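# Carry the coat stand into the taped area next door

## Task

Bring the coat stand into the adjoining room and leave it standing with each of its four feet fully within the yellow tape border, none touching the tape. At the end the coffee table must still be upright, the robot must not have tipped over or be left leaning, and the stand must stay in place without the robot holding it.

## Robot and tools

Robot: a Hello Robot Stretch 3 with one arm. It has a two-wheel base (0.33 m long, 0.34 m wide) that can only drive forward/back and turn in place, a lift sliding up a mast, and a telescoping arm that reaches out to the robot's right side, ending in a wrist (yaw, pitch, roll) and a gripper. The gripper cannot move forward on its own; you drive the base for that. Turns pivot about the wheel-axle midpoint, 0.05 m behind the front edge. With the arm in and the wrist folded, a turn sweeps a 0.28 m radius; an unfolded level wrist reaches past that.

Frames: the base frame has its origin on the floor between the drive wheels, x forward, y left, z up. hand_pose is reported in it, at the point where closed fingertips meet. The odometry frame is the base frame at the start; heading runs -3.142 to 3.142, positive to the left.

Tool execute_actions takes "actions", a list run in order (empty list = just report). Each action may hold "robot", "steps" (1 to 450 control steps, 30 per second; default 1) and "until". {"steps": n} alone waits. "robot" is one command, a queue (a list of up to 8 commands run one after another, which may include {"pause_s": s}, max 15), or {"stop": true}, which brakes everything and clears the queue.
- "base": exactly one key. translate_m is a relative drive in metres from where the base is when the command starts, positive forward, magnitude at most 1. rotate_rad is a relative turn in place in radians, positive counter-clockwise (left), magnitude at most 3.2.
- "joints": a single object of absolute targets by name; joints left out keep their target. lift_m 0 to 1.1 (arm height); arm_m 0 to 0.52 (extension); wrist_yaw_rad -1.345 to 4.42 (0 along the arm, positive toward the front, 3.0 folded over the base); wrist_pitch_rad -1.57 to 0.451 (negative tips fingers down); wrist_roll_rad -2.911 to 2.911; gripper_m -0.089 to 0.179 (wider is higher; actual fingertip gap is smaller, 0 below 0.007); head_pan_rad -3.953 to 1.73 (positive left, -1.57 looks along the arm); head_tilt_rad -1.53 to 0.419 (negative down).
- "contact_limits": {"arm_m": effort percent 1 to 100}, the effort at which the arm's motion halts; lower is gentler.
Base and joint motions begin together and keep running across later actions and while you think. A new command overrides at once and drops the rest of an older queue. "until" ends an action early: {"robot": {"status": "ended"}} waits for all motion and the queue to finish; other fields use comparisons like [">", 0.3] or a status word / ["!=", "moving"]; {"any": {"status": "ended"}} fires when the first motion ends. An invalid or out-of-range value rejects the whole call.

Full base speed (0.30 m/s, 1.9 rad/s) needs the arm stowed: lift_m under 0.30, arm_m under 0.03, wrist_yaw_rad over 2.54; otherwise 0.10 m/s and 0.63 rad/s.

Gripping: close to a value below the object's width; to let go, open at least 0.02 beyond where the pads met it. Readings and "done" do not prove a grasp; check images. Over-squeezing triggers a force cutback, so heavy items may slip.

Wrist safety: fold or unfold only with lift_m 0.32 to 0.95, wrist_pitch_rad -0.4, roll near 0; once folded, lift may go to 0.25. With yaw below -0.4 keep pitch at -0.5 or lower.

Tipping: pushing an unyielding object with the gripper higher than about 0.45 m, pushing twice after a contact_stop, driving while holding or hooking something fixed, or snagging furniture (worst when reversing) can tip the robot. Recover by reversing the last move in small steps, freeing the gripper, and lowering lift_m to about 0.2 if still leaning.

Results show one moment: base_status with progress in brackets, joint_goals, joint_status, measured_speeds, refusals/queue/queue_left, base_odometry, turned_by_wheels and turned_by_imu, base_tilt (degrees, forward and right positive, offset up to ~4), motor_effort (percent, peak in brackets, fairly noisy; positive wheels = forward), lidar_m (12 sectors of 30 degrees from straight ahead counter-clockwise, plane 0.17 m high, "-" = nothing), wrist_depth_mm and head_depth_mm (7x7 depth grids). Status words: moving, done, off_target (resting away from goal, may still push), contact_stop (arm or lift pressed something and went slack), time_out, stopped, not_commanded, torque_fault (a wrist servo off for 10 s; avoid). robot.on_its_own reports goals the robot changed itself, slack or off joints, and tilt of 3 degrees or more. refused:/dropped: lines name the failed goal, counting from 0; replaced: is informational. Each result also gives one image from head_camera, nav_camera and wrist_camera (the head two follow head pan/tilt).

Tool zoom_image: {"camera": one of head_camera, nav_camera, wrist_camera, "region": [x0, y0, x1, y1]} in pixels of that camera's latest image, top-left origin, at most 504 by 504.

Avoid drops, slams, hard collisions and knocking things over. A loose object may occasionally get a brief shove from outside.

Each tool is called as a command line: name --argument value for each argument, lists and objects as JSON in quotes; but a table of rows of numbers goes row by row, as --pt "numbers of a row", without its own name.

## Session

execute_actions --actions '[{"robot":{"joints":{"head_tilt_rad":-0.6}},"steps":200,"until":{"robot":{"status":"ended"}}}]'

Scene clock: 0.90 s.
robot.base_odometry: x=+0.000 y=+0.000 heading=+0.000 (m, m, rad; robot's odometry frame)
robot.turned_by_wheels: +0.000 (rad since the last result)
robot.turned_by_imu: +0.000 (rad since the last result)
robot.base_tilt: forward=+1.9 right=-0.1 (deg)
robot.lidar_m: 1.17 0.76 0.70 0.71 0.88 0.86 0.86 1.08 1.57 1.62 1.82 1.67
robot.head_depth_mm: 1402 1526 1682 1845 1800 1488 1276 / 1456 1597 1747 1940 1792 1487 1272 / 1515 1654 1840 2028 1804 1485 1271 / 1497 1659 1840 2040 1785 1482 1273 / 1257 1366 1496 1666 1710 1476 1262 / 1071 1150 1247 1348 1485 1467 1260 / 933 992 1058 1143 1236 1337 1262
robot.base_status: not_commanded
robot.joint_positions: lift_m=+0.329 arm_m=+0.000 wrist_yaw_rad=+2.856 wrist_pitch_rad=-0.481 wrist_roll_rad=+0.010 gripper_m=+0.037 head_pan_rad=+0.000 head_tilt_rad=-0.592
robot.joint_goals: lift_m=+0.329 arm_m=+0.000 wrist_yaw_rad=+2.856 wrist_pitch_rad=-0.481 wrist_roll_rad=+0.010 gripper_m=+0.037 head_pan_rad=+0.000 head_tilt_rad=-0.600
robot.joint_status: lift_m=not_commanded arm_m=not_commanded wrist_yaw_rad=not_commanded wrist_pitch_rad=not_commanded wrist_roll_rad=not_commanded gripper_m=not_commanded head_pan_rad=not_commanded head_tilt_rad=done
robot.measured_speeds: translate_m=+0.000 rotate_rad=+0.000 lift_m=+0.000 arm_m=+0.000 wrist_yaw_rad=+0.000 wrist_pitch_rad=+0.000 wrist_roll_rad=+0.000 head_pan_rad=+0.000 head_tilt_rad=+0.000
robot: refusals=0 queue=done queue_left=0
robot.motor_effort: left_wheel=+0(0) right_wheel=+0(0) lift_m=+23(23) arm_m=-1(1) wrist_yaw_rad=+1(1) wrist_pitch_rad=+5(5) wrist_roll_rad=+0(0) gripper_m=+0(1) head_pan_rad=+0(1) head_tilt_rad=-5(47) (%)
robot.hand_pose: x=+0.0396 y=+0.0623 z=+0.3273 quat_wxyz=(+0.265, +0.707, +0.068, +0.652) (m; robot's base frame)
robot.wrist_depth_mm: - 740 696 681 663 635 620 / - 811 776 740 717 686 666 / 843 867 845 804 784 767 736 / 722 - 731 741 735 752 738 / 616 - 631 623 617 629 625 / 510 520 - 535 541 541 531 / 464 - - 468 449 464 467
pictures: head_camera (sideways: a quarter turn clockwise sets it upright), nav_camera (sideways: a quarter turn counterclockwise sets it upright), wrist_camera
Images, in order (width x height): head_camera 896x504, nav_camera 672x504, wrist_camera 644x364.

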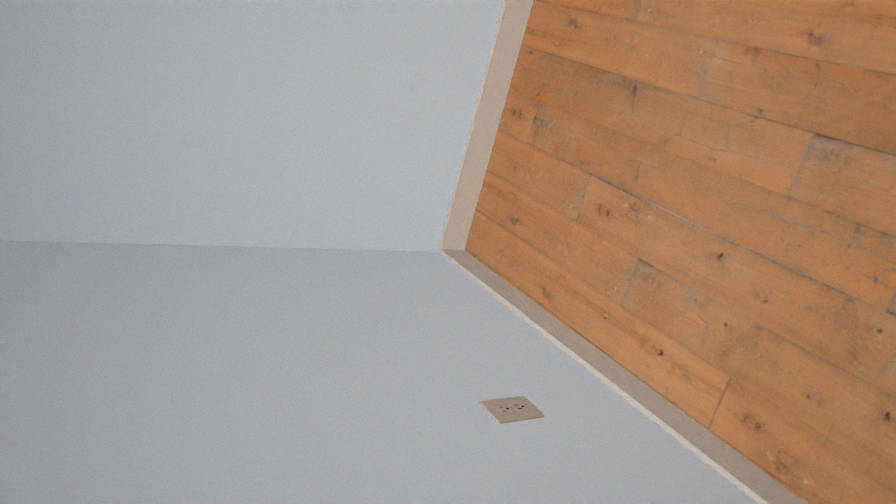

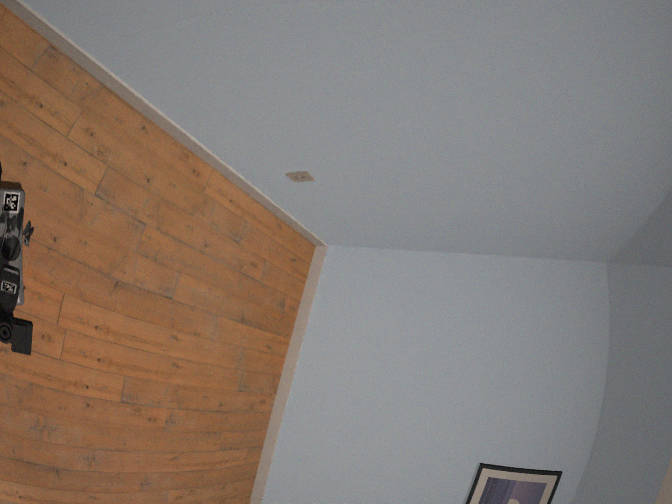

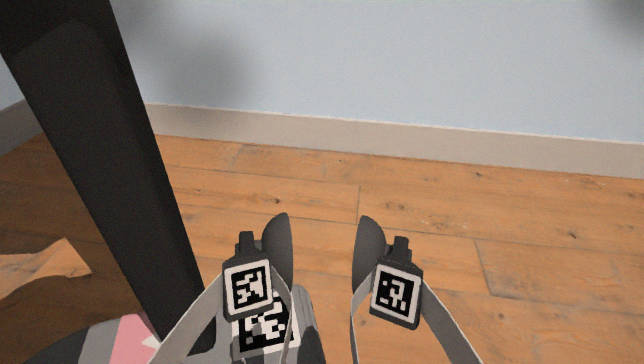

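execute_actions --actions '[{"robot":{"joints":{"lift_m":0.27},"base":{"rotate_rad":-1.95}},"steps":200,"until":{"robot":{"status":"ended"}}}]'

Scene clock: 4.00 s.
robot.base_odometry: x=+0.000 y=+0.000 heading=-1.950 (m, m, rad; robot's odometry frame)
robot.turned_by_wheels: -1.950 (rad since the last result)
robot.turned_by_imu: -1.938 (rad since the last result)
robot.base_tilt: forward=+1.9 right=-0.1 (deg)
robot.lidar_m: 1.57 2.37 1.73 1.68 0.99 0.73 0.70 0.73 0.89 0.86 0.89 1.22
robot.head_depth_mm: 2659 2871 2789 2277 1800 1493 1269 / 2660 2924 3063 2260 1799 1484 1268 / 2681 2931 3039 2241 1797 1480 1267 / 2688 2950 3013 2237 1786 1480 1263 / 2632 2931 2846 2167 1785 1481 1268 / 2695 2987 3004 2225 1771 1479 1258 / 2696 2969 2972 2208 1769 1467 1261
robot.base_status: done (rotate_rad -1.9499 of -1.9500)
robot.joint_positions: lift_m=+0.271 arm_m=+0.000 wrist_yaw_rad=+2.856 wrist_pitch_rad=-0.481 wrist_roll_rad=+0.010 gripper_m=+0.037 head_pan_rad=+0.000 head_tilt_rad=-0.593
robot.joint_goals: lift_m=+0.270 arm_m=+0.000 wrist_yaw_rad=+2.856 wrist_pitch_rad=-0.481 wrist_roll_rad=+0.010 gripper_m=+0.037 head_pan_rad=+0.000 head_tilt_rad=-0.600
robot.joint_status: lift_m=done arm_m=not_commanded wrist_yaw_rad=not_commanded wrist_pitch_rad=not_commanded wrist_roll_rad=not_commanded gripper_m=not_commanded head_pan_rad=not_commanded head_tilt_rad=done
robot.measured_speeds: translate_m=+0.000 rotate_rad=+0.000 lift_m=+0.000 arm_m=+0.000 wrist_yaw_rad=+0.000 wrist_pitch_rad=+0.000 wrist_roll_rad=+0.000 head_pan_rad=+0.000 head_tilt_rad=+0.000
robot: refusals=0 queue=done queue_left=0
robot.motor_effort: left_wheel=+2(8) right_wheel=-3(6) lift_m=+12(23) arm_m=-1(1) wrist_yaw_rad=+1(0) wrist_pitch_rad=+5(4) wrist_roll_rad=+0(0) gripper_m=+0(0) head_pan_rad=+0(0) head_tilt_rad=-5(5) (%)
robot.hand_pose: x=+0.0396 y=+0.0623 z=+0.2693 quat_wxyz=(+0.265, +0.707, +0.068, +0.652) (m; robot's base frame)
robot.wrist_depth_mm: - - - - - - - / - - - - - - - / 753 830 784 798 825 818 850 / 627 - 641 635 646 664 672 / 531 - 548 545 542 551 547 / 467 - - 460 485 465 473 / - - - 406 397 406 409
pictures: head_camera (sideways: a quarter turn clockwise sets it upright), nav_camera (sideways: a quarter turn counterclockwise sets it upright), wrist_camera
Images, in order (width x height): head_camera 896x504, nav_camera 672x504, wrist_camera 644x364.

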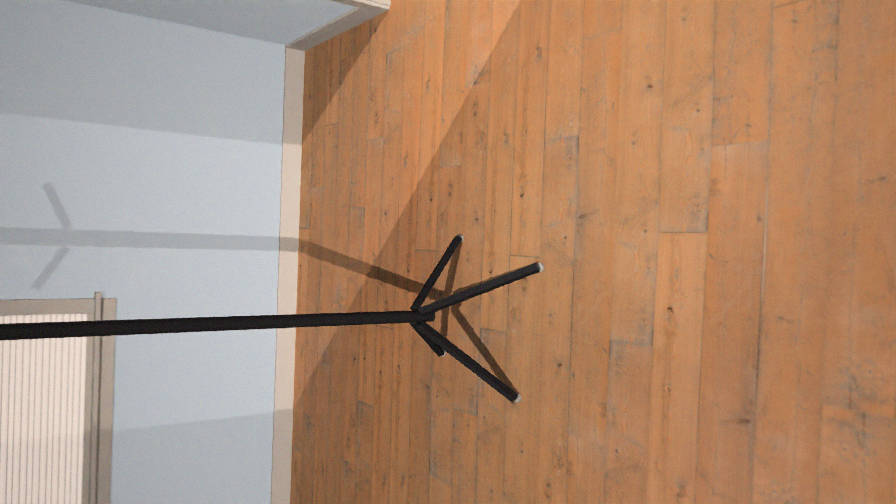

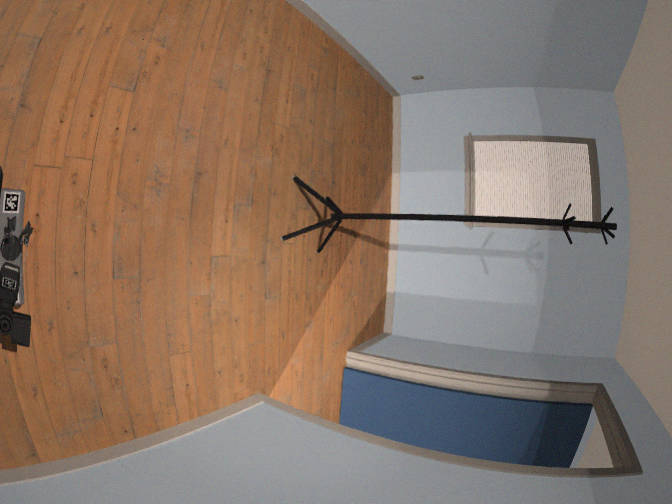

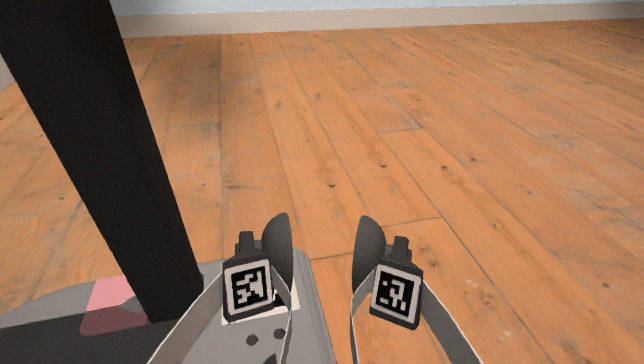

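execute_actions --actions '[{"robot":[{"joints":{"wrist_pitch_rad":-0.4,"head_pan_rad":-0.3,"head_tilt_rad":-0.9},"base":{"rotate_rad":0.464}},{"base":{"translate_m":1}},{"base":{"translate_m":1}},{"base":{"rotate_rad":-1.944},"joints":{"lift_m":0.34}},{"joints":{"wrist_yaw_rad":1.57,"arm_m":0.09,"gripper_m":0.17}},{"joints":{"lift_m":0.2,"wrist_pitch_rad":0},"base":{"translate_m":0.15}}],"steps":450,"until":{"robot":{"status":"ended"}}},{"steps":450,"until":{"robot":{"status":"ended"}}}]'

Scene clock: 28.30 s.
robot.base_odometry: x=+0.026 y=-1.950 heading=+2.853 (m, m, rad; robot's odometry frame)
robot.turned_by_wheels: -1.480 (rad since the last result)
robot.turned_by_imu: -1.477 (rad since the last result)
robot.base_tilt: forward=+1.9 right=-0.1 (deg)
robot.lidar_m: 0.48 1.66 1.29 1.27 1.20 0.94 0.92 0.98 1.43 2.50 2.11 0.49
robot.head_depth_mm: 1610 1871 1897 1631 1428 1272 1141 / 1585 1843 1893 1628 1423 1267 1161 / 503 1700 1801 1597 1399 1250 1134 / 2772 2249 1837 1591 1347 1265 1140 / 2794 2253 1895 1625 1415 1244 1137 / 2796 2242 1879 1616 1418 1262 1137 / 2780 2242 1863 1607 1420 1261 1141
robot.base_status: done (translate_m +0.1500 of +0.1500)
robot.joint_positions: lift_m=+0.201 arm_m=+0.090 wrist_yaw_rad=+1.572 wrist_pitch_rad=-0.022 wrist_roll_rad=+0.010 gripper_m=+0.170 head_pan_rad=-0.293 head_tilt_rad=-0.890
robot.joint_goals: lift_m=+0.200 arm_m=+0.090 wrist_yaw_rad=+1.570 wrist_pitch_rad=+0.000 wrist_roll_rad=+0.010 gripper_m=+0.170 head_pan_rad=-0.300 head_tilt_rad=-0.900
robot.joint_status: lift_m=done arm_m=done wrist_yaw_rad=done wrist_pitch_rad=done wrist_roll_rad=not_commanded gripper_m=done head_pan_rad=done head_tilt_rad=done
robot.measured_speeds: translate_m=+0.000 rotate_rad=+0.000 lift_m=+0.000 arm_m=+0.000 wrist_yaw_rad=+0.000 wrist_pitch_rad=+0.000 wrist_roll_rad=+0.000 head_pan_rad=+0.000 head_tilt_rad=+0.000
robot: refusals=0 queue=done queue_left=0
robot.motor_effort: left_wheel=+2(6) right_wheel=-3(9) lift_m=+12(35) arm_m=+4(5) wrist_yaw_rad=-1(4) wrist_pitch_rad=+8(10) wrist_roll_rad=+0(0) gripper_m=+0(86) head_pan_rad=-2(25) head_tilt_rad=-7(37) (%)
robot.hand_pose: x=+0.2343 y=-0.2345 z=+0.3095 quat_wxyz=(+0.503, +0.508, -0.496, +0.492) (m; robot's base frame)
robot.wrist_depth_mm: - - - - - - - / - - - - - - - / - - - - - - - / - - - - - - - / - - 947 523 - - - / 717 712 675 683 752 746 772 / 519 523 558 536 575 552 588
pictures: head_camera (sideways: a quarter turn clockwise sets it upright), nav_camera (sideways: a quarter turn counterclockwise sets it upright), wrist_camera
Images, in order (width x height): head_camera 896x504, nav_camera 672x504, wrist_camera 644x364.

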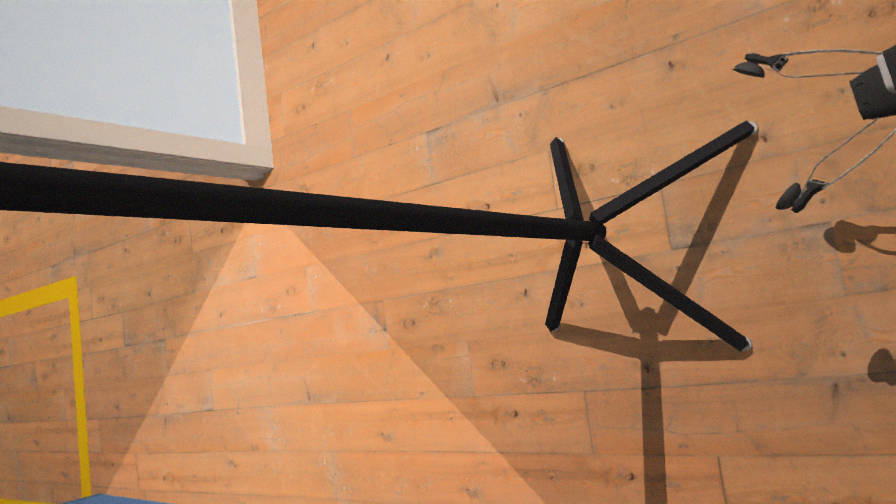

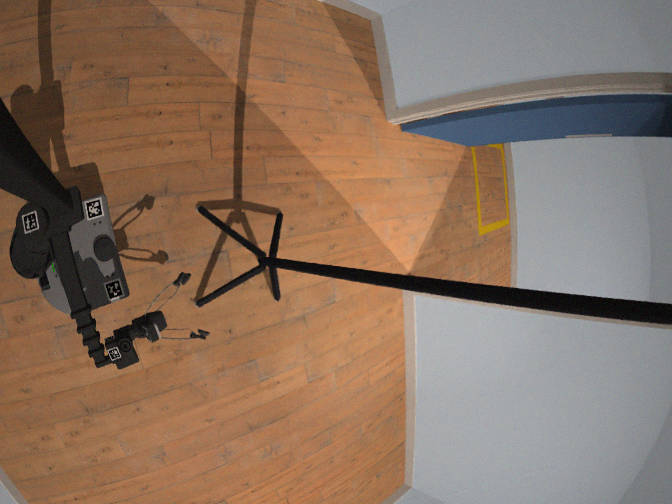

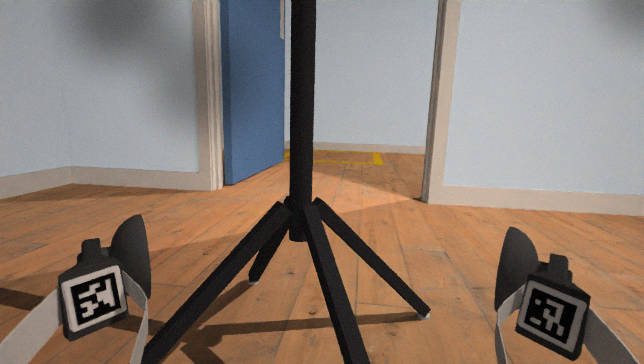

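execute_actions --actions '[{"robot":[{"base":{"rotate_rad":-0.06},"joints":{"arm_m":0.03,"head_tilt_rad":-1.1}},{"base":{"translate_m":0.33}},{"base":{"translate_m":0.7},"joints":{"gripper_m":0.06}}],"steps":450,"until":{"robot":{"status":"ended"}}}]'

Scene clock: 43.17 s.
robot.base_odometry: x=-0.943 y=-1.599 heading=+2.793 (m, m, rad; robot's odometry frame)
robot.turned_by_wheels: -0.060 (rad since the last result)
robot.turned_by_imu: -0.061 (rad since the last result)
robot.base_tilt: forward=+1.9 right=+0.0 (deg)
robot.lidar_m: 1.39 0.74 0.84 1.24 1.30 1.82 1.95 2.04 2.61 0.19 0.31 0.82
robot.head_depth_mm: 1945 1738 1323 1392 465 1209 1123 / 1945 1734 1561 1424 1306 1191 - / 1957 1731 1567 1420 1309 1183 - / 1943 1732 1563 1425 1311 1204 - / 1933 1742 1559 1421 1309 1206 1142 / 1955 1731 1562 1422 1306 1205 1121 / 1941 1719 1560 1419 1305 1206 1118
robot.base_status: done (translate_m +0.7000 of +0.7000)
robot.joint_positions: lift_m=+0.201 arm_m=+0.030 wrist_yaw_rad=+1.567 wrist_pitch_rad=-0.018 wrist_roll_rad=+0.010 gripper_m=+0.060 head_pan_rad=-0.295 head_tilt_rad=-1.089
robot.joint_goals: lift_m=+0.200 arm_m=+0.030 wrist_yaw_rad=+1.570 wrist_pitch_rad=+0.000 wrist_roll_rad=+0.010 gripper_m=+0.060 head_pan_rad=-0.300 head_tilt_rad=-1.100
robot.joint_status: lift_m=done arm_m=done wrist_yaw_rad=done wrist_pitch_rad=done wrist_roll_rad=not_commanded gripper_m=done head_pan_rad=done head_tilt_rad=done
robot.measured_speeds: translate_m=+0.000 rotate_rad=+0.000 lift_m=+0.000 arm_m=+0.000 wrist_yaw_rad=+0.000 wrist_pitch_rad=+0.000 wrist_roll_rad=+0.000 head_pan_rad=+0.000 head_tilt_rad=+0.000
robot: refusals=0 queue=done queue_left=0
robot.motor_effort: left_wheel=+1(16) right_wheel=-1(23) lift_m=+13(13) arm_m=-1(6) wrist_yaw_rad=+5(31) wrist_pitch_rad=+7(9) wrist_roll_rad=+0(0) gripper_m=-1(82) head_pan_rad=-3(3) head_tilt_rad=-8(33) (%)
robot.hand_pose: x=+0.2344 y=-0.1760 z=+0.3105 quat_wxyz=(+0.503, +0.506, -0.499, +0.492) (m; robot's base frame)
robot.wrist_depth_mm: 667 905 - - - - 480 / 629 896 - - - - 486 / 682 912 - - - - 494 / 691 939 - - - - 493 / 690 880 902 - 53 - 491 / 679 729 48 - 48 758 497 / 536 551 521 46 291 589 502
pictures: head_camera (sideways: a quarter turn clockwise sets it upright), nav_camera (sideways: a quarter turn counterclockwise sets it upright), wrist_camera
Images, in order (width x height): head_camera 896x504, nav_camera 672x504, wrist_camera 644x364.

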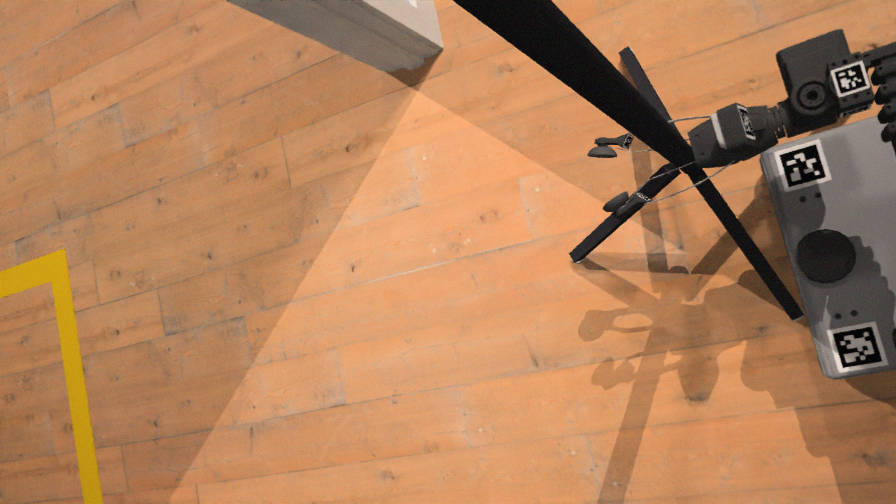

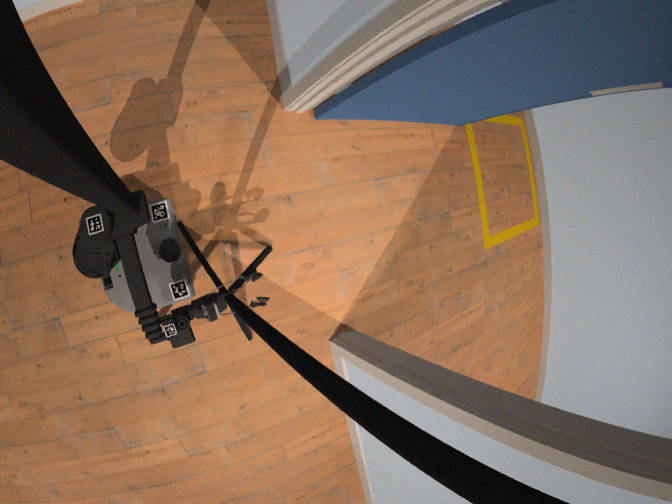

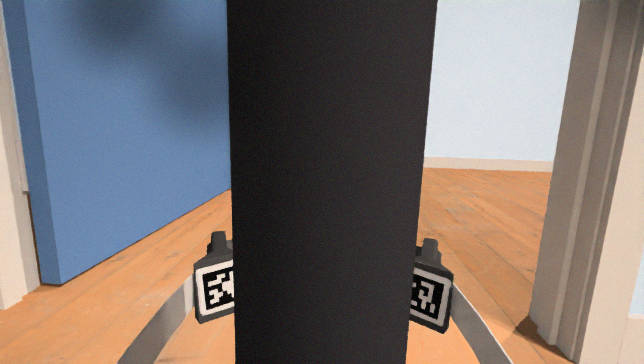

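Leaf is about 0.35 left; room to steer left a bit.

execute_actions --actions '[{"robot":[{"base":{"rotate_rad":0.05}},{"base":{"translate_m":1}},{"base":{"translate_m":0.6}}],"steps":450,"until":{"robot":{"status":"ended"}}},{"steps":250,"until":{"robot":{"status":"ended"}}}]'

Scene clock: 62.30 s.
robot.base_odometry: x=-2.471 y=-1.128 heading=+2.843 (m, m, rad; robot's odometry frame)
robot.turned_by_wheels: +0.049 (rad since the last result)
robot.turned_by_imu: +0.048 (rad since the last result)
robot.base_tilt: forward=+1.9 right=-0.1 (deg)
robot.lidar_m: 1.22 1.30 0.27 0.26 0.28 0.42 3.55 1.13 1.40 0.19 0.31 1.25
robot.head_depth_mm: 1377 1666 1563 1425 465 1209 1125 / 1350 1629 1559 1419 1299 1199 - / 1321 1597 1565 1424 1307 1182 - / 1289 1565 1558 1422 1305 1203 - / 1265 1531 1560 1419 1302 1204 1139 / 1244 1492 1558 1424 1299 1202 1119 / 1223 1461 1561 1421 1303 1201 878
robot.base_status: done (translate_m +0.5999 of +0.6000)
robot.joint_positions: lift_m=+0.201 arm_m=+0.030 wrist_yaw_rad=+1.578 wrist_pitch_rad=-0.018 wrist_roll_rad=+0.010 gripper_m=+0.060 head_pan_rad=-0.295 head_tilt_rad=-1.089
robot.joint_goals: lift_m=+0.200 arm_m=+0.030 wrist_yaw_rad=+1.570 wrist_pitch_rad=+0.000 wrist_roll_rad=+0.010 gripper_m=+0.060 head_pan_rad=-0.300 head_tilt_rad=-1.100
robot.joint_status: lift_m=done arm_m=done wrist_yaw_rad=done wrist_pitch_rad=done wrist_roll_rad=not_commanded gripper_m=done head_pan_rad=done head_tilt_rad=done
robot.measured_speeds: translate_m=+0.000 rotate_rad=+0.000 lift_m=+0.000 arm_m=+0.000 wrist_yaw_rad=+0.000 wrist_pitch_rad=+0.000 wrist_roll_rad=+0.000 head_pan_rad=+0.000 head_tilt_rad=+0.000
robot: refusals=0 queue=done queue_left=0
robot.motor_effort: left_wheel=-2(8) right_wheel=+18(31) lift_m=+13(13) arm_m=-1(1) wrist_yaw_rad=-9(28) wrist_pitch_rad=+7(7) wrist_roll_rad=+0(0) gripper_m=-2(3) head_pan_rad=-3(3) head_tilt_rad=-8(8) (%)
robot.hand_pose: x=+0.2344 y=-0.1732 z=+0.3105 quat_wxyz=(+0.501, +0.509, -0.496, +0.495) (m; robot's base frame)
robot.wrist_depth_mm: - - - - - - 948 / - - - - - - 998 / - - - - - - - / - - - - - - - / - - 925 - 492 - - / 725 726 48 - 48 749 755 / 543 553 507 46 287 586 588
pictures: head_camera (sideways: a quarter turn clockwise sets it upright), nav_camera (sideways: a quarter turn counterclockwise sets it upright), wrist_camera
Images, in order (width x height): head_camera 896x504, nav_camera 672x504, wrist_camera 644x364.

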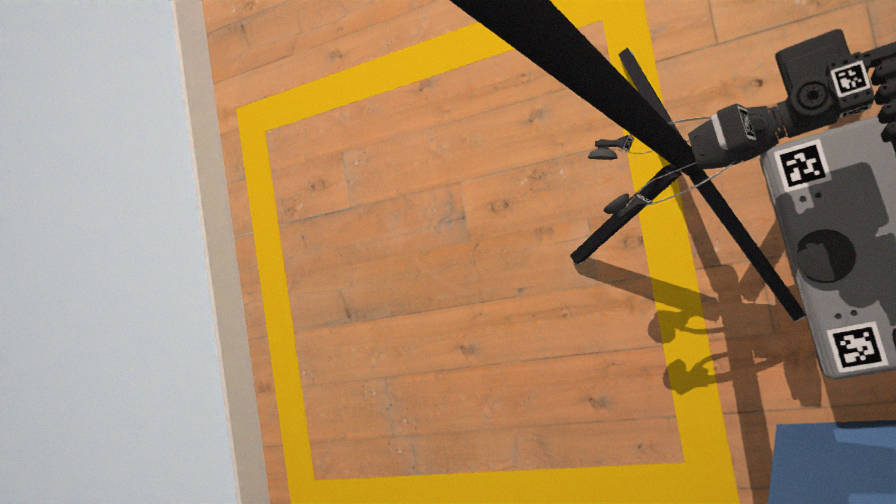

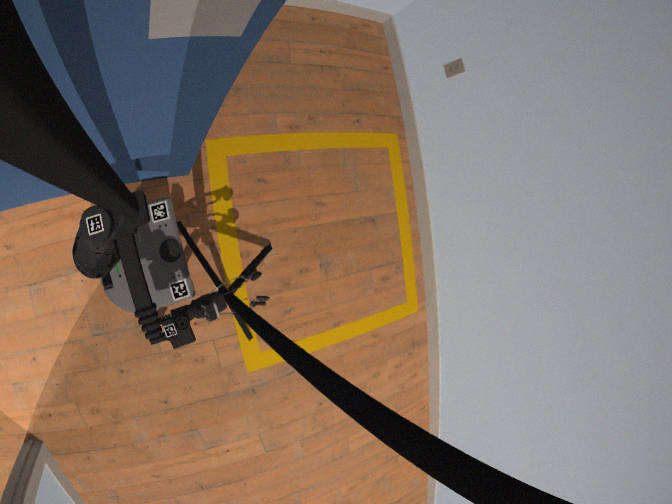

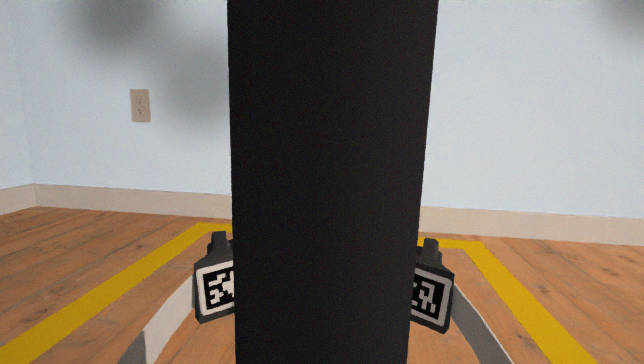

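execute_actions --actions '[{"robot":[{"base":{"rotate_rad":0.06}},{"base":{"translate_m":0.5}},{"joints":{"gripper_m":0.17,"head_tilt_rad":-1.25},"base":{"translate_m":-0.22}}],"steps":450,"until":{"robot":{"status":"ended"}}}]'

Scene clock: 73.07 s.
robot.base_odometry: x=-2.743 y=-1.061 heading=+2.903 (m, m, rad; robot's odometry frame)
robot.turned_by_wheels: +0.060 (rad since the last result)
robot.turned_by_imu: +0.058 (rad since the last result)
robot.base_tilt: forward=+1.9 right=+0.0 (deg)
robot.lidar_m: 0.32 1.03 1.09 1.08 0.31 0.37 3.83 1.38 1.97 2.07 1.19 0.31
robot.head_depth_mm: 1166 1466 1418 1331 1260 1194 1133 / 433 1426 1418 1337 1270 - 1129 / 1097 1286 1382 1311 1255 - - / 1108 1399 1416 1324 1263 - - / 1093 1377 1422 1341 1252 1211 - / 1078 1346 1415 1333 1260 1195 - / 1064 1329 1416 1337 1259 1196 1137
robot.base_status: done (translate_m -0.2200 of -0.2200)
robot.joint_positions: lift_m=+0.201 arm_m=+0.030 wrist_yaw_rad=+1.570 wrist_pitch_rad=-0.018 wrist_roll_rad=+0.010 gripper_m=+0.170 head_pan_rad=-0.295 head_tilt_rad=-1.235
robot.joint_goals: lift_m=+0.200 arm_m=+0.030 wrist_yaw_rad=+1.570 wrist_pitch_rad=+0.000 wrist_roll_rad=+0.010 gripper_m=+0.170 head_pan_rad=-0.300 head_tilt_rad=-1.250
robot.joint_status: lift_m=done arm_m=done wrist_yaw_rad=done wrist_pitch_rad=done wrist_roll_rad=not_commanded gripper_m=done head_pan_rad=done head_tilt_rad=done
robot.measured_speeds: translate_m=+0.000 rotate_rad=+0.000 lift_m=+0.000 arm_m=+0.000 wrist_yaw_rad=+0.000 wrist_pitch_rad=+0.000 wrist_roll_rad=+0.000 head_pan_rad=+0.000 head_tilt_rad=+0.000
robot: refusals=0 queue=done queue_left=0
robot.motor_effort: left_wheel=-1(10) right_wheel=+1(30) lift_m=+13(13) arm_m=-1(1) wrist_yaw_rad=+1(27) wrist_pitch_rad=+7(8) wrist_roll_rad=+0(0) gripper_m=+0(82) head_pan_rad=-3(2) head_tilt_rad=-10(31) (%)
robot.hand_pose: x=+0.2344 y=-0.1751 z=+0.3105 quat_wxyz=(+0.503, +0.507, -0.498, +0.493) (m; robot's base frame)
robot.wrist_depth_mm: 894 883 825 785 741 734 690 / 932 893 832 796 766 736 702 / 975 908 879 796 809 751 742 / - 954 921 856 830 781 760 / - 919 926 861 814 803 763 / 728 738 723 282 718 766 761 / 528 558 513 512 549 551 599
pictures: head_camera (sideways: a quarter turn clockwise sets it upright), nav_camera (sideways: a quarter turn counterclockwise sets it upright), wrist_camera
Images, in order (width x height): head_camera 896x504, nav_camera 672x504, wrist_camera 644x364.

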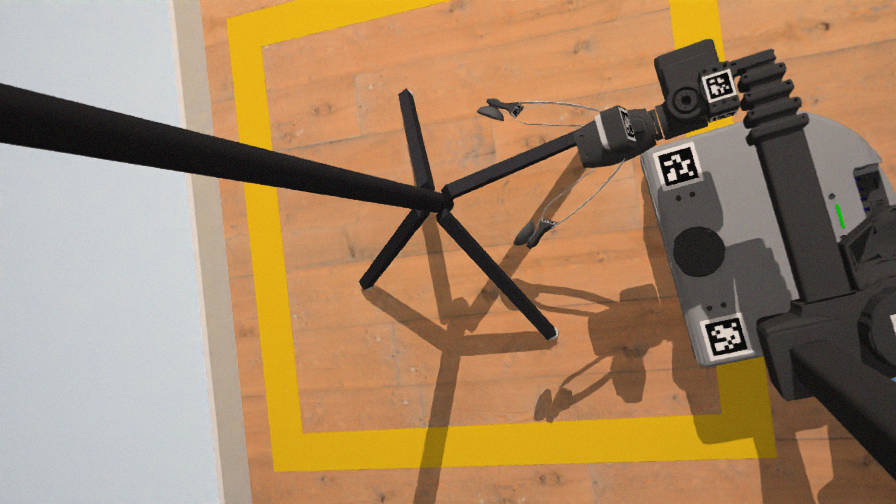

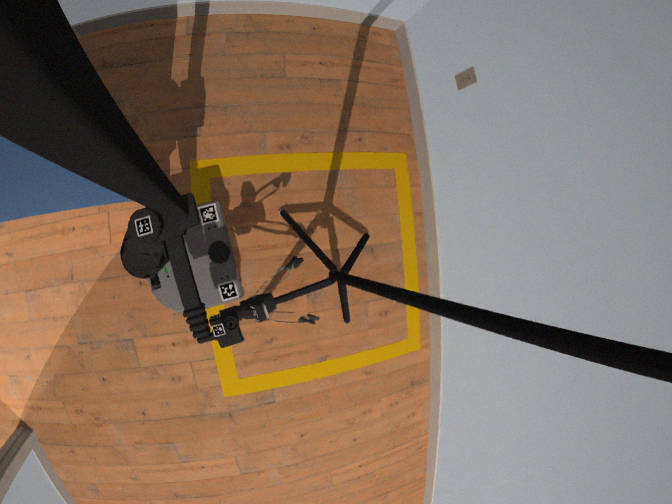

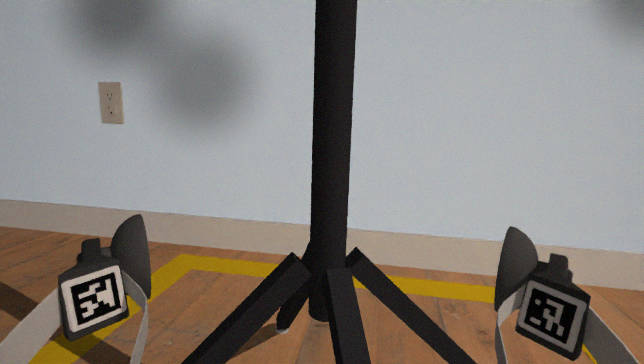

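finished_scene --scene 2

The scene is finished: the task was done.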